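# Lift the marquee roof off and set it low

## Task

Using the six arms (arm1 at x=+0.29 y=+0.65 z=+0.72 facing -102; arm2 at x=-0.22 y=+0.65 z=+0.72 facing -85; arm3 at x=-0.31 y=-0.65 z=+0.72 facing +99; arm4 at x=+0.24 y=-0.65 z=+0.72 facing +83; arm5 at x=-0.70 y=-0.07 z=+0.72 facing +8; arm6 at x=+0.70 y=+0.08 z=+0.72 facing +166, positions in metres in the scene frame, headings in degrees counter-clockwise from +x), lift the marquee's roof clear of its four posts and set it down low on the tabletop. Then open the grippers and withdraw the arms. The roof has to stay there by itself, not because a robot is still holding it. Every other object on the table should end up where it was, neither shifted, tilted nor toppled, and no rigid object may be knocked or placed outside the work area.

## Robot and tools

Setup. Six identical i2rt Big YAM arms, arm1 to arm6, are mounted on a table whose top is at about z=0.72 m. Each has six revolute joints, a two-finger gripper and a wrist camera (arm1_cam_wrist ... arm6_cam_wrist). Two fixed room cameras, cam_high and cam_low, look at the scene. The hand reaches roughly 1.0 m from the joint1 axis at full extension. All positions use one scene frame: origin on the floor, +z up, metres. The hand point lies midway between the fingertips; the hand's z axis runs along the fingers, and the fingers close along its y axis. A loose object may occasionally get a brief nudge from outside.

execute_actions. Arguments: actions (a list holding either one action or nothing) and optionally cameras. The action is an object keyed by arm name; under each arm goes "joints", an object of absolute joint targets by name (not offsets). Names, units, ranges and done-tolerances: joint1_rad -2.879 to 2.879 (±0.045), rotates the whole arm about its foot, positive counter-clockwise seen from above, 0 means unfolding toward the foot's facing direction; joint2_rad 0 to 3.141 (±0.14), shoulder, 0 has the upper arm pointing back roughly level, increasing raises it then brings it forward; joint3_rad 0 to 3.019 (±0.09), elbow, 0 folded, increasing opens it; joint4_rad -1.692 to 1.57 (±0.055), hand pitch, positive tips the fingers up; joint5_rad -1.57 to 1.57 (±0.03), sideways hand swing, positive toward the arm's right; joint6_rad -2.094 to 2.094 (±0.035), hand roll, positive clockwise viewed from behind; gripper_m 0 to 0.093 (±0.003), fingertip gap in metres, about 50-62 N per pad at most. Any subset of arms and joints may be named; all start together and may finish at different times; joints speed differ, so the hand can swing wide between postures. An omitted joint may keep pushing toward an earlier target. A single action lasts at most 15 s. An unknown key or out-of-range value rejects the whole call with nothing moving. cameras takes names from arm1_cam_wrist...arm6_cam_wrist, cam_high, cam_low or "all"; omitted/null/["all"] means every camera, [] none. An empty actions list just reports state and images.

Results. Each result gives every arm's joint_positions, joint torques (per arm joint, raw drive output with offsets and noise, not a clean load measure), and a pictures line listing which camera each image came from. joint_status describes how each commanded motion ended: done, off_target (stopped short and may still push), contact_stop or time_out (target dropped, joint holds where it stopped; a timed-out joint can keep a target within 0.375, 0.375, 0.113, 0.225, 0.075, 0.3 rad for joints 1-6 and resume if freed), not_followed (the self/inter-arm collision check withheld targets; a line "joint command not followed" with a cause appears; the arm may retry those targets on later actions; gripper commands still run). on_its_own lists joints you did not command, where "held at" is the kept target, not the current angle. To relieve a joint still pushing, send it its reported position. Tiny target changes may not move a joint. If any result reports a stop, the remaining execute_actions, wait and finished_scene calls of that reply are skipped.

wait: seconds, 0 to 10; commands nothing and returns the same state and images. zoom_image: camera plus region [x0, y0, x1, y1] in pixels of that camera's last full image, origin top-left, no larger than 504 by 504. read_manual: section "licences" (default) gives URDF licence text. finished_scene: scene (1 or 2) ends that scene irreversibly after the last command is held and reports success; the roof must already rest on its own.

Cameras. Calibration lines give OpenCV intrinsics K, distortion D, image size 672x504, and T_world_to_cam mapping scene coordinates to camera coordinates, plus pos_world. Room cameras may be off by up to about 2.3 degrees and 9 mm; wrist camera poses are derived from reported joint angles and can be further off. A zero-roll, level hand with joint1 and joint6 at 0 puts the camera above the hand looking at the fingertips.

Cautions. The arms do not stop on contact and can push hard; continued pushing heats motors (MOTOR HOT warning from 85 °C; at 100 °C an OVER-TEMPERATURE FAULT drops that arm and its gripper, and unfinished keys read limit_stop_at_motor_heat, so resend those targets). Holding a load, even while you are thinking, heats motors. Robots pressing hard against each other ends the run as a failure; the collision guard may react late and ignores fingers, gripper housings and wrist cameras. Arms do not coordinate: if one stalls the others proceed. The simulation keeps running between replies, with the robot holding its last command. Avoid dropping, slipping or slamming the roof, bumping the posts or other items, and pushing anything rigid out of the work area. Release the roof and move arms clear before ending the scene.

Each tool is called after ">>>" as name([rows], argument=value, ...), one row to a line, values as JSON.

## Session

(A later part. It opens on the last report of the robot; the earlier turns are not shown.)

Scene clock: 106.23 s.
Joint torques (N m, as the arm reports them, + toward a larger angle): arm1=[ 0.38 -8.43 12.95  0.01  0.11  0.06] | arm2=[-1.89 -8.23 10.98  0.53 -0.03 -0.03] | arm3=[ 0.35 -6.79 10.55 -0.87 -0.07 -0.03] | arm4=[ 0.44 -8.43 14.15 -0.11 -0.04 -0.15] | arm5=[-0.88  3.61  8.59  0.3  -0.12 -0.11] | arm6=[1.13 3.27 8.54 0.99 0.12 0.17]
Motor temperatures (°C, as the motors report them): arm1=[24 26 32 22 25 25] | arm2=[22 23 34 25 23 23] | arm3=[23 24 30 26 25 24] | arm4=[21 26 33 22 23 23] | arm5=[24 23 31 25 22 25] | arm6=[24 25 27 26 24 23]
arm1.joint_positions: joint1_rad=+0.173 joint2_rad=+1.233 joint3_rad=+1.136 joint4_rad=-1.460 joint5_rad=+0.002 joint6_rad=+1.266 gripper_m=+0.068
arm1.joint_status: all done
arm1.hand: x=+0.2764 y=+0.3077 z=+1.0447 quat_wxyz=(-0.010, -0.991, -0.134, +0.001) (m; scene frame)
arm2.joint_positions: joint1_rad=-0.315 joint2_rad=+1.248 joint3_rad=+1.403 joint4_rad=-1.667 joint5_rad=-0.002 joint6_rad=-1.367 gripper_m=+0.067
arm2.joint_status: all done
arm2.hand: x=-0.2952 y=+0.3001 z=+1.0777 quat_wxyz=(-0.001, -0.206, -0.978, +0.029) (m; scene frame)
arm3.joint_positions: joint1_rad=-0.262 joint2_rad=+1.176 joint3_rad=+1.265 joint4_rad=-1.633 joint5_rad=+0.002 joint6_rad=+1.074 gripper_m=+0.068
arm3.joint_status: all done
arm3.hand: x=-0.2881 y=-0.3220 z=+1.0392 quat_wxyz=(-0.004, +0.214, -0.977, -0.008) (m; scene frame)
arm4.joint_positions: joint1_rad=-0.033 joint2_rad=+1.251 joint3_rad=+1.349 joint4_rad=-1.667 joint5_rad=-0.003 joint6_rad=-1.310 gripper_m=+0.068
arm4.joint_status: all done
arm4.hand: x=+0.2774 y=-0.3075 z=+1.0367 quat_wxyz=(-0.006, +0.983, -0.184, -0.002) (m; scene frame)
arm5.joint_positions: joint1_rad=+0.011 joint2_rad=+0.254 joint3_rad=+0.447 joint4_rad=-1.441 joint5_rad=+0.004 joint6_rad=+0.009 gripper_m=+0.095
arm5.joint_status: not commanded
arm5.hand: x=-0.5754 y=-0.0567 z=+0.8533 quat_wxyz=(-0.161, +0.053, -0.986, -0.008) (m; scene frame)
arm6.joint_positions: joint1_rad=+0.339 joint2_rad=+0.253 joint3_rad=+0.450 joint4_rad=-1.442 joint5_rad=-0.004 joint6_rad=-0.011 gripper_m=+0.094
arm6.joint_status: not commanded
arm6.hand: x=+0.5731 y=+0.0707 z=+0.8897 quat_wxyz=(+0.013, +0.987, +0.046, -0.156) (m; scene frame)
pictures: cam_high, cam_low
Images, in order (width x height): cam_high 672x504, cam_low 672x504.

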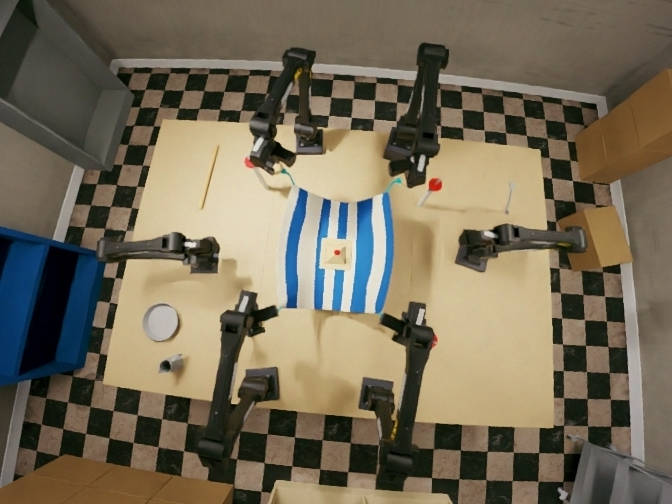

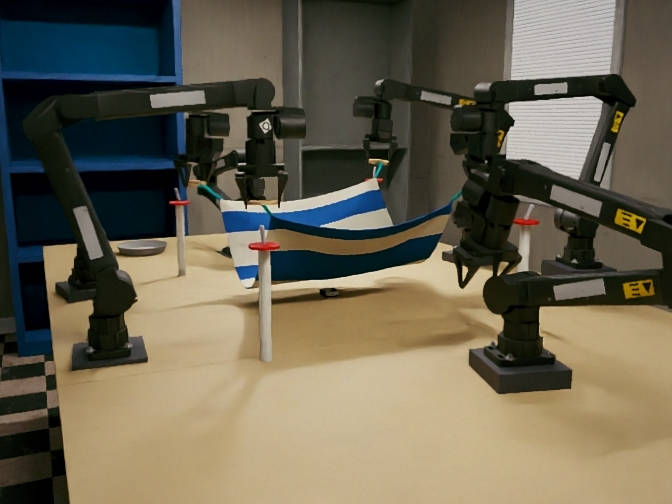

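>>> execute_actions([
  {"arm1":{"joints":{"joint2_rad":1.36,"joint3_rad":0.8,"joint4_rad":-1.0,"joint6_rad":0.3}},"arm2":{"joints":{"joint2_rad":1.28,"joint3_rad":0.9,"joint4_rad":-1.18,"joint6_rad":-0.35}},"arm3":{"joints":{"joint2_rad":1.25,"joint3_rad":0.9,"joint4_rad":-1.2,"joint6_rad":0.2}},"arm4":{"joints":{"joint2_rad":1.26,"joint3_rad":0.92,"joint4_rad":-1.22,"joint6_rad":-0.3}}},
], cameras=["cam_high","cam_low"])

>>> execute_actions([
  {"arm1":{"joints":{"joint2_rad":1.6,"joint3_rad":0.56,"joint4_rad":-0.495}},"arm2":{"joints":{"joint2_rad":1.405,"joint3_rad":0.60,"joint4_rad":-0.74}},"arm3":{"joints":{"joint2_rad":1.388,"joint3_rad":0.61,"joint4_rad":-0.765}},"arm4":{"joints":{"joint2_rad":1.35,"joint3_rad":0.628,"joint4_rad":-0.815}}},
], cameras=["arm1_cam_wrist","arm2_cam_wrist","arm3_cam_wrist","arm4_cam_wrist","cam_high","cam_low"])

Scene clock: 118.90 s.
Joint torques (N m, as the arm reports them, + toward a larger angle): arm1=[ 0.39 -9.35  8.57  1.11  0.05 -0.27] | arm2=[-1.62 -7.51  7.89  1.48  0.02  0.1 ] | arm3=[ 0.57 -7.46  7.48  0.05 -0.13 -0.15] | arm4=[ 0.46 -7.67 10.1   1.09  0.02  0.12] | arm5=[-0.64  3.09  8.56  0.44 -0.19 -0.08] | arm6=[1.05 3.46 8.73 1.03 0.12 0.13]
Motor temperatures (°C, as the motors report them): arm1=[24 26 32 22 25 25] | arm2=[22 23 35 25 23 23] | arm3=[23 24 31 26 25 24] | arm4=[21 26 33 22 23 23] | arm5=[24 23 31 25 22 25] | arm6=[24 25 27 26 24 23]
arm1.joint_positions: joint1_rad=+0.173 joint2_rad=+1.372 joint3_rad=+0.794 joint4_rad=-1.015 joint5_rad=+0.002 joint6_rad=+0.315 gripper_m=+0.068
arm1.joint_status: all done
arm1.hand: x=+0.2772 y=+0.3227 z=+0.8779 quat_wxyz=(+0.006, -0.820, -0.573, -0.005) (m; scene frame)
arm2.joint_positions: joint1_rad=-0.315 joint2_rad=+1.274 joint3_rad=+0.900 joint4_rad=-1.194 joint5_rad=-0.002 joint6_rad=-0.358 gripper_m=+0.067
arm2.joint_status: all done
arm2.hand: x=-0.2898 y=+0.3251 z=+0.8802 quat_wxyz=(-0.002, -0.654, -0.757, +0.001) (m; scene frame)
arm3.joint_positions: joint1_rad=-0.262 joint2_rad=+1.253 joint3_rad=+0.902 joint4_rad=-1.211 joint5_rad=+0.002 joint6_rad=+0.207 gripper_m=+0.068
arm3.joint_status: all done
arm3.hand: x=-0.2878 y=-0.3207 z=+0.8790 quat_wxyz=(-0.001, +0.604, -0.797, +0.002) (m; scene frame)
arm4.joint_positions: joint1_rad=-0.033 joint2_rad=+1.261 joint3_rad=+0.914 joint4_rad=-1.234 joint5_rad=-0.003 joint6_rad=-0.316 gripper_m=+0.068
arm4.joint_status: all done
arm4.hand: x=+0.2755 y=-0.3256 z=+0.8698 quat_wxyz=(+0.001, +0.776, -0.631, -0.001) (m; scene frame)
arm5.joint_positions: joint1_rad=+0.011 joint2_rad=+0.254 joint3_rad=+0.447 joint4_rad=-1.441 joint5_rad=+0.004 joint6_rad=+0.009 gripper_m=+0.095
arm5.joint_status: not commanded
arm5.hand: x=-0.5754 y=-0.0567 z=+0.8533 quat_wxyz=(-0.161, +0.053, -0.986, -0.008) (m; scene frame)
arm6.joint_positions: joint1_rad=+0.339 joint2_rad=+0.253 joint3_rad=+0.450 joint4_rad=-1.442 joint5_rad=-0.004 joint6_rad=-0.011 gripper_m=+0.094
arm6.joint_status: not commanded
arm6.hand: x=+0.5731 y=+0.0707 z=+0.8897 quat_wxyz=(+0.013, +0.987, +0.046, -0.156) (m; scene frame)
pictures: cam_high, cam_low
Images, in order (width x height): cam_high 672x504, cam_low 672x504.

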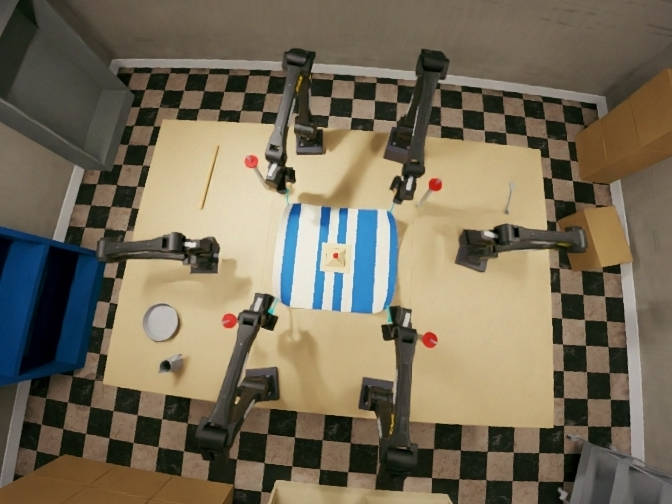

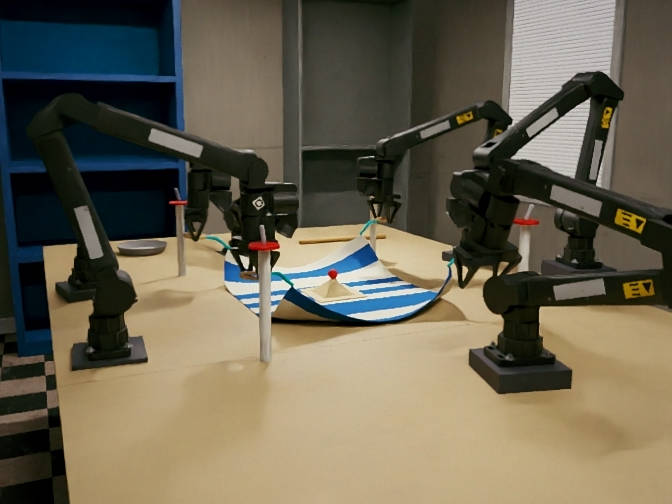

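Scene clock: 120.10 s.
Joint torques (N m, as the arm reports them, + toward a larger angle): arm1=[ 0.38 -9.37  6.35  1.13  0.06 -0.24] | arm2=[-1.86 -8.03  6.26  1.46  0.01  0.06] | arm3=[ 0.51 -7.48  5.96  0.06 -0.15 -0.14] | arm4=[ 0.46 -7.68  8.42  1.14  0.03  0.12] | arm5=[-0.97  4.13  8.62  0.39 -0.15 -0.06] | arm6=[0.71 3.14 8.62 0.9  0.12 0.1 ]
Motor temperatures (°C, as the motors report them): arm1=[24 26 32 22 25 25] | arm2=[22 23 35 25 23 23] | arm3=[23 24 31 26 25 24] | arm4=[21 26 32 22 23 23] | arm5=[24 23 31 25 22 25] | arm6=[24 25 27 26 24 23]
arm1.joint_positions: joint1_rad=+0.173 joint2_rad=+1.610 joint3_rad=+0.544 joint4_rad=-0.510 joint5_rad=+0.002 joint6_rad=+0.314 gripper_m=+0.068
arm1.joint_status: all done
arm1.hand: x=+0.2789 y=+0.3617 z=+0.7431 quat_wxyz=(+0.000, -0.820, -0.573, +0.000) (m; scene frame)
arm2.joint_positions: joint1_rad=-0.315 joint2_rad=+1.407 joint3_rad=+0.596 joint4_rad=-0.753 joint5_rad=-0.002 joint6_rad=-0.357 gripper_m=+0.067
arm2.joint_status: all done
arm2.hand: x=-0.2813 y=+0.3648 z=+0.7453 quat_wxyz=(-0.002, -0.654, -0.757, +0.002) (m; scene frame)
arm3.joint_positions: joint1_rad=-0.262 joint2_rad=+1.395 joint3_rad=+0.606 joint4_rad=-0.776 joint5_rad=+0.002 joint6_rad=+0.207 gripper_m=+0.068
arm3.joint_status: all done
arm3.hand: x=-0.2901 y=-0.3578 z=+0.7435 quat_wxyz=(+0.000, +0.605, -0.796, +0.003) (m; scene frame)
arm4.joint_positions: joint1_rad=-0.033 joint2_rad=+1.357 joint3_rad=+0.620 joint4_rad=-0.829 joint5_rad=-0.003 joint6_rad=-0.314 gripper_m=+0.068
arm4.joint_status: all done
arm4.hand: x=+0.2718 y=-0.3600 z=+0.7457 quat_wxyz=(-0.006, +0.776, -0.631, -0.005) (m; scene frame)
arm5.joint_positions: joint1_rad=+0.011 joint2_rad=+0.254 joint3_rad=+0.447 joint4_rad=-1.441 joint5_rad=+0.004 joint6_rad=+0.009 gripper_m=+0.095
arm5.joint_status: not commanded
arm5.hand: x=-0.5754 y=-0.0567 z=+0.8533 quat_wxyz=(-0.161, +0.053, -0.986, -0.008) (m; scene frame)
arm6.joint_positions: joint1_rad=+0.339 joint2_rad=+0.253 joint3_rad=+0.450 joint4_rad=-1.442 joint5_rad=-0.004 joint6_rad=-0.011 gripper_m=+0.094
arm6.joint_status: not commanded
arm6.hand: x=+0.5731 y=+0.0707 z=+0.8897 quat_wxyz=(+0.013, +0.987, +0.046, -0.156) (m; scene frame)
pictures: arm1_cam_wrist, arm2_cam_wrist, arm3_cam_wrist, arm4_cam_wrist, cam_high, cam_low
camera_calibration (this result's frames):
arm1_cam_wrist: T_world_to_cam=[[-0.940743, 0.339111, -0.00262246, 0.139569], [0.274354, 0.765597, 0.581886, -0.778843], [0.199332, 0.546685, -0.813266, 0.473197], [0, 0, 0, 1]] pos_world=[0.250654, 0.290261, 0.838399]
arm2_cam_wrist: T_world_to_cam=[[-0.990299, -0.138944, -0.00141739, -0.229041], [-0.11356, 0.803417, 0.584487, -0.754254], [-0.0800722, 0.578978, -0.811402, 0.494165], [0, 0, 0, 1]] pos_world=[-0.272903, 0.288047, 0.841494]
arm3_cam_wrist: T_world_to_cam=[[0.962542, -0.270943, 0.0101797, 0.174128], [-0.225942, -0.780787, 0.582514, -0.772017], [-0.14988, -0.562994, -0.812757, 0.486081], [0, 0, 0, 1]] pos_world=[-0.269183, -0.281941, 0.843004]
arm4_cam_wrist: T_world_to_cam=[[0.977681, 0.209773, 0.0115957, -0.202576], [0.166575, -0.807616, 0.565693, -0.754255], [0.128032, -0.551136, -0.824534, 0.501916], [0, 0, 0, 1]] pos_world=[0.259433, -0.29003, 0.842873]
Images, in order (width x height): arm1_cam_wrist 672x504, arm2_cam_wrist 672x504, arm3_cam_wrist 672x504, arm4_cam_wrist 672x504, cam_high 672x504, cam_low 672x504.

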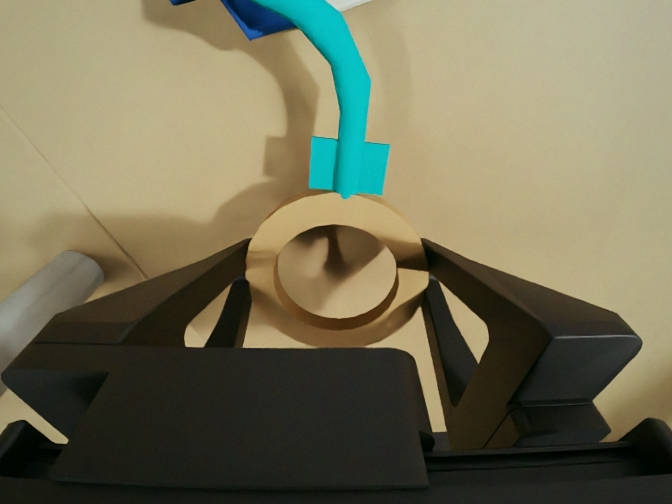

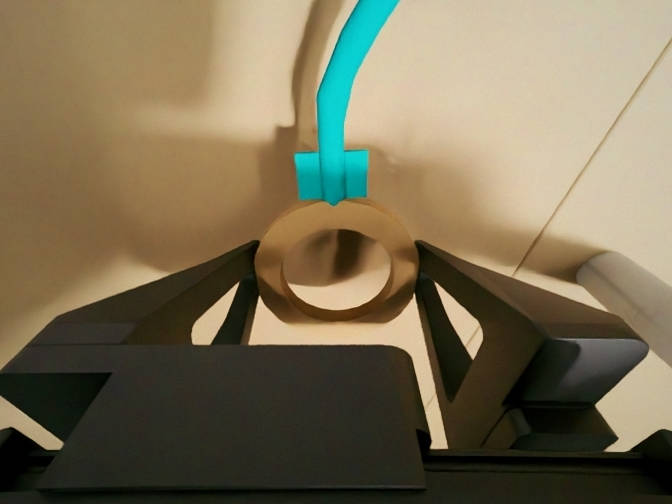

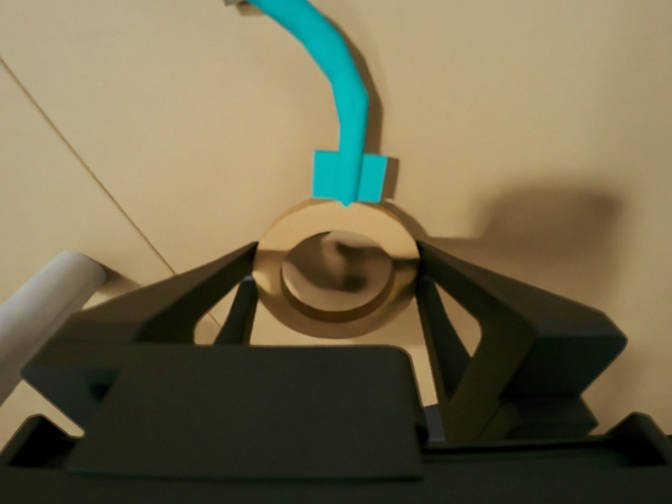

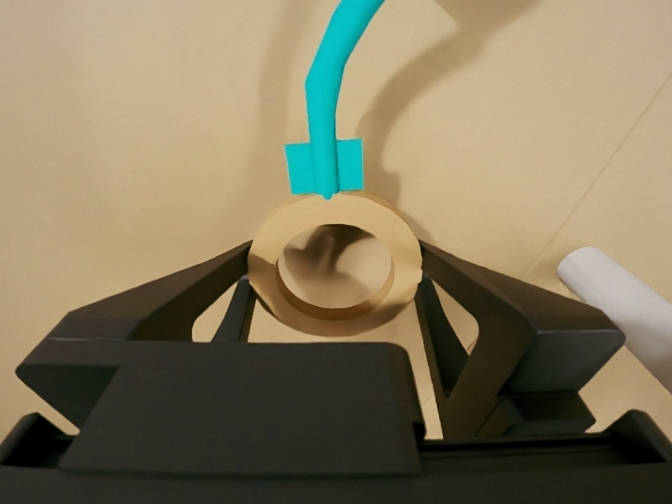

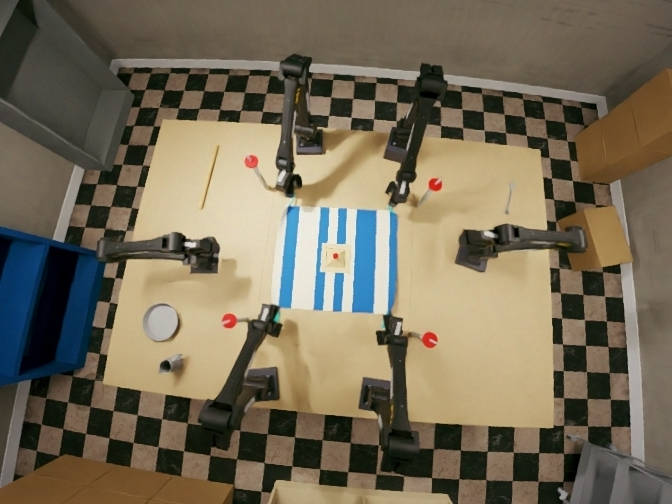

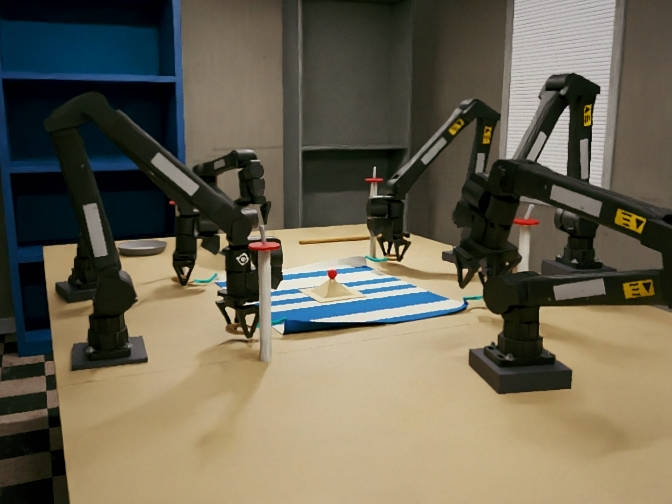

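>>> execute_actions([
  {"arm1":{"joints":{"joint2_rad":1.645,"joint4_rad":-0.46}},"arm2":{"joints":{"joint2_rad":1.45,"joint4_rad":-0.71}},"arm3":{"joints":{"joint2_rad":1.425,"joint4_rad":-0.735}},"arm4":{"joints":{"joint2_rad":1.405,"joint4_rad":-0.78}}},
], cameras=[])

>>> execute_actions([
  {"arm1":{"joints":{"gripper_m":0.09}},"arm2":{"joints":{"gripper_m":0.09}},"arm3":{"joints":{"gripper_m":0.09}},"arm4":{"joints":{"gripper_m":0.09}}},
], cameras=["cam_low"])

>>> execute_actions([
  {"arm1":{"joints":{"joint2_rad":0.9,"joint4_rad":-1.2}},"arm2":{"joints":{"joint2_rad":0.7,"joint4_rad":-1.4}},"arm3":{"joints":{"joint2_rad":0.7,"joint4_rad":-1.4}},"arm4":{"joints":{"joint2_rad":0.7,"joint4_rad":-1.4}}},
], cameras=["cam_high","cam_low"])

Scene clock: 129.30 s.
Joint torques (N m, as the arm reports them, + toward a larger angle): arm1=[ 0.48 -7.25  6.33  1.17  0.05 -0.24] | arm2=[-1.63 -6.14  6.17  1.45  0.01  0.08] | arm3=[ 0.28 -6.61  5.84  0.06 -0.16 -0.14] | arm4=[ 0.46 -7.05  8.07  1.11  0.02  0.12] | arm5=[-1.21  4.02  8.61  0.43 -0.16 -0.1 ] | arm6=[1.2  3.32 8.57 1.   0.12 0.14]
Motor temperatures (°C, as the motors report them): arm1=[24 26 30 22 25 25] | arm2=[22 23 33 25 23 23] | arm3=[23 24 29 26 25 24] | arm4=[21 26 31 22 23 23] | arm5=[24 23 31 25 22 25] | arm6=[24 25 28 26 24 23]
arm1.joint_positions: joint1_rad=+0.173 joint2_rad=+1.630 joint3_rad=+0.544 joint4_rad=-0.477 joint5_rad=+0.002 joint6_rad=+0.314 gripper_m=+0.068
arm1.joint_status: all done
arm1.hand: x=+0.2788 y=+0.3577 z=+0.7376 quat_wxyz=(-0.006, -0.820, -0.573, +0.004) (m; scene frame)
arm2.joint_positions: joint1_rad=-0.315 joint2_rad=+1.432 joint3_rad=+0.596 joint4_rad=-0.724 joint5_rad=-0.002 joint6_rad=-0.357 gripper_m=+0.067
arm2.joint_status: all done
arm2.hand: x=-0.2820 y=+0.3613 z=+0.7387 quat_wxyz=(-0.004, -0.654, -0.757, +0.004) (m; scene frame)
arm3.joint_positions: joint1_rad=-0.262 joint2_rad=+1.411 joint3_rad=+0.606 joint4_rad=-0.746 joint5_rad=+0.002 joint6_rad=+0.207 gripper_m=+0.068
arm3.joint_status: all done
arm3.hand: x=-0.2898 y=-0.3527 z=+0.7390 quat_wxyz=(-0.004, +0.605, -0.796, -0.002) (m; scene frame)
arm4.joint_positions: joint1_rad=-0.033 joint2_rad=+1.399 joint3_rad=+0.620 joint4_rad=-0.793 joint5_rad=-0.003 joint6_rad=-0.314 gripper_m=+0.068
arm4.joint_status: all done
arm4.hand: x=+0.2722 y=-0.3565 z=+0.7343 quat_wxyz=(-0.003, +0.776, -0.631, -0.003) (m; scene frame)
arm5.joint_positions: joint1_rad=+0.011 joint2_rad=+0.254 joint3_rad=+0.447 joint4_rad=-1.441 joint5_rad=+0.004 joint6_rad=+0.009 gripper_m=+0.095
arm5.joint_status: not commanded
arm5.hand: x=-0.5754 y=-0.0567 z=+0.8533 quat_wxyz=(-0.161, +0.053, -0.986, -0.008) (m; scene frame)
arm6.joint_positions: joint1_rad=+0.339 joint2_rad=+0.253 joint3_rad=+0.450 joint4_rad=-1.442 joint5_rad=-0.004 joint6_rad=-0.011 gripper_m=+0.094
arm6.joint_status: not commanded
arm6.hand: x=+0.5731 y=+0.0707 z=+0.8897 quat_wxyz=(+0.013, +0.987, +0.046, -0.156) (m; scene frame)
pictures: none
No camera images: the call's "cameras" was empty. Leave "cameras" out to get every camera's image.

Scene clock: 129.83 s.
Joint torques (N m, as the arm reports them, + toward a larger angle): arm1=[ 0.38 -7.5   6.22  1.19  0.05 -0.24] | arm2=[-1.86 -6.06  6.18  1.49 -0.02  0.07] | arm3=[ 0.4  -6.37  5.82  0.06 -0.12 -0.14] | arm4=[ 0.49 -7.06  8.09  1.11  0.03  0.12] | arm5=[-0.95  4.22  8.68  0.55 -0.18 -0.14] | arm6=[0.55 2.93 8.65 1.04 0.14 0.14]
Motor temperatures (°C, as the motors report them): arm1=[24 26 30 22 25 25] | arm2=[22 23 33 25 23 23] | arm3=[23 24 29 26 25 24] | arm4=[21 26 30 22 23 23] | arm5=[24 23 31 25 22 25] | arm6=[24 25 28 26 24 23]
arm1.joint_positions: joint1_rad=+0.173 joint2_rad=+1.630 joint3_rad=+0.544 joint4_rad=-0.477 joint5_rad=+0.002 joint6_rad=+0.314 gripper_m=+0.090
arm1.joint_status: all done
arm1.hand: x=+0.2788 y=+0.3577 z=+0.7376 quat_wxyz=(-0.006, -0.820, -0.573, +0.004) (m; scene frame)
arm2.joint_positions: joint1_rad=-0.315 joint2_rad=+1.432 joint3_rad=+0.596 joint4_rad=-0.724 joint5_rad=-0.002 joint6_rad=-0.356 gripper_m=+0.090
arm2.joint_status: all done
arm2.hand: x=-0.2820 y=+0.3613 z=+0.7387 quat_wxyz=(-0.004, -0.654, -0.757, +0.004) (m; scene frame)
arm3.joint_positions: joint1_rad=-0.262 joint2_rad=+1.411 joint3_rad=+0.606 joint4_rad=-0.746 joint5_rad=+0.002 joint6_rad=+0.207 gripper_m=+0.090
arm3.joint_status: all done
arm3.hand: x=-0.2898 y=-0.3527 z=+0.7390 quat_wxyz=(-0.004, +0.605, -0.796, -0.002) (m; scene frame)
arm4.joint_positions: joint1_rad=-0.033 joint2_rad=+1.399 joint3_rad=+0.620 joint4_rad=-0.793 joint5_rad=-0.003 joint6_rad=-0.314 gripper_m=+0.090
arm4.joint_status: all done
arm4.hand: x=+0.2722 y=-0.3565 z=+0.7343 quat_wxyz=(-0.003, +0.776, -0.631, -0.003) (m; scene frame)
arm5.joint_positions: joint1_rad=+0.011 joint2_rad=+0.254 joint3_rad=+0.447 joint4_rad=-1.441 joint5_rad=+0.004 joint6_rad=+0.009 gripper_m=+0.095
arm5.joint_status: not commanded
arm5.hand: x=-0.5754 y=-0.0567 z=+0.8533 quat_wxyz=(-0.161, +0.053, -0.986, -0.008) (m; scene frame)
arm6.joint_positions: joint1_rad=+0.339 joint2_rad=+0.253 joint3_rad=+0.450 joint4_rad=-1.442 joint5_rad=-0.004 joint6_rad=-0.011 gripper_m=+0.094
arm6.joint_status: not commanded
arm6.hand: x=+0.5731 y=+0.0707 z=+0.8897 quat_wxyz=(+0.013, +0.987, +0.046, -0.156) (m; scene frame)
pictures: cam_low
Images, in order (width x height): cam_low 672x504.

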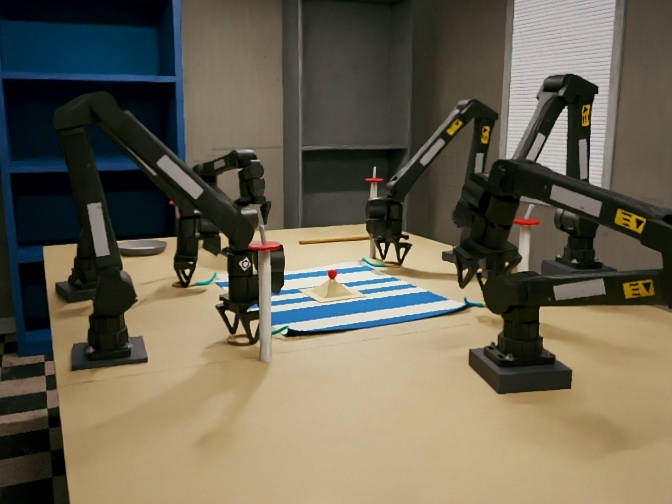

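Scene clock: 131.23 s.
Joint torques (N m, as the arm reports them, + toward a larger angle): arm1=[ 0.51 -3.13 10.53  0.19  0.06 -0.24] | arm2=[-1.53 -0.6   8.83  0.67  0.03  0.08] | arm3=[ 0.72 -0.43  8.54 -0.68 -0.16 -0.14] | arm4=[ 0.48 -1.32 10.96  0.21  0.02  0.13] | arm5=[-0.75  3.23  8.7   0.85 -0.17 -0.12] | arm6=[0.9  3.09 8.56 0.99 0.11 0.15]
Motor temperatures (°C, as the motors report them): arm1=[24 26 30 22 25 25] | arm2=[22 23 33 25 23 23] | arm3=[23 24 29 26 25 24] | arm4=[21 26 30 22 23 23] | arm5=[24 23 32 25 22 25] | arm6=[24 25 28 26 24 23]
arm1.joint_positions: joint1_rad=+0.173 joint2_rad=+0.906 joint3_rad=+0.544 joint4_rad=-1.187 joint5_rad=+0.002 joint6_rad=+0.314 gripper_m=+0.090
arm1.joint_status: all done
arm1.hand: x=+0.2817 y=+0.4464 z=+0.9060 quat_wxyz=(-0.011, -0.820, -0.573, +0.008) (m; scene frame)
arm2.joint_positions: joint1_rad=-0.315 joint2_rad=+0.702 joint3_rad=+0.596 joint4_rad=-1.388 joint5_rad=-0.002 joint6_rad=-0.356 gripper_m=+0.090
arm2.joint_status: all done
arm2.hand: x=-0.2568 y=+0.4788 z=+0.8943 quat_wxyz=(-0.019, -0.653, -0.756, +0.033) (m; scene frame)
arm3.joint_positions: joint1_rad=-0.262 joint2_rad=+0.698 joint3_rad=+0.606 joint4_rad=-1.389 joint5_rad=+0.002 joint6_rad=+0.207 gripper_m=+0.090
arm3.joint_status: all done
arm3.hand: x=-0.2977 y=-0.4714 z=+0.8923 quat_wxyz=(-0.027, +0.604, -0.796, -0.029) (m; scene frame)
arm4.joint_positions: joint1_rad=-0.033 joint2_rad=+0.701 joint3_rad=+0.620 joint4_rad=-1.389 joint5_rad=-0.003 joint6_rad=-0.314 gripper_m=+0.090
arm4.joint_status: all done
arm4.hand: x=+0.2596 y=-0.4709 z=+0.8834 quat_wxyz=(-0.046, +0.775, -0.630, -0.031) (m; scene frame)
arm5.joint_positions: joint1_rad=+0.011 joint2_rad=+0.254 joint3_rad=+0.447 joint4_rad=-1.441 joint5_rad=+0.004 joint6_rad=+0.009 gripper_m=+0.095
arm5.joint_status: not commanded
arm5.hand: x=-0.5754 y=-0.0567 z=+0.8533 quat_wxyz=(-0.161, +0.053, -0.986, -0.008) (m; scene frame)
arm6.joint_positions: joint1_rad=+0.339 joint2_rad=+0.253 joint3_rad=+0.450 joint4_rad=-1.442 joint5_rad=-0.004 joint6_rad=-0.011 gripper_m=+0.094
arm6.joint_status: not commanded
arm6.hand: x=+0.5731 y=+0.0707 z=+0.8897 quat_wxyz=(+0.013, +0.987, +0.046, -0.156) (m; scene frame)
pictures: cam_high, cam_low
Images, in order (width x height): cam_high 672x504, cam_low 672x504.

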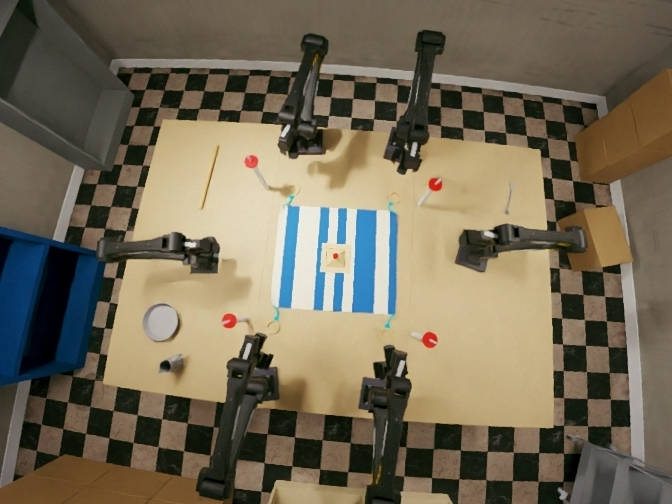

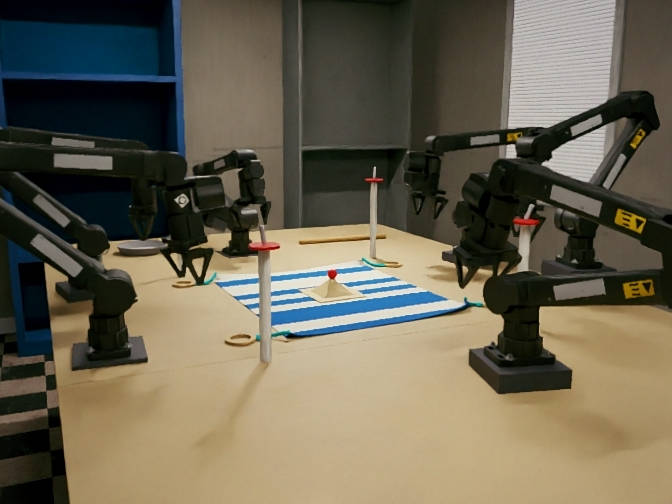

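>>> finished_scene(scene=1)

The scene is finished: the task was done.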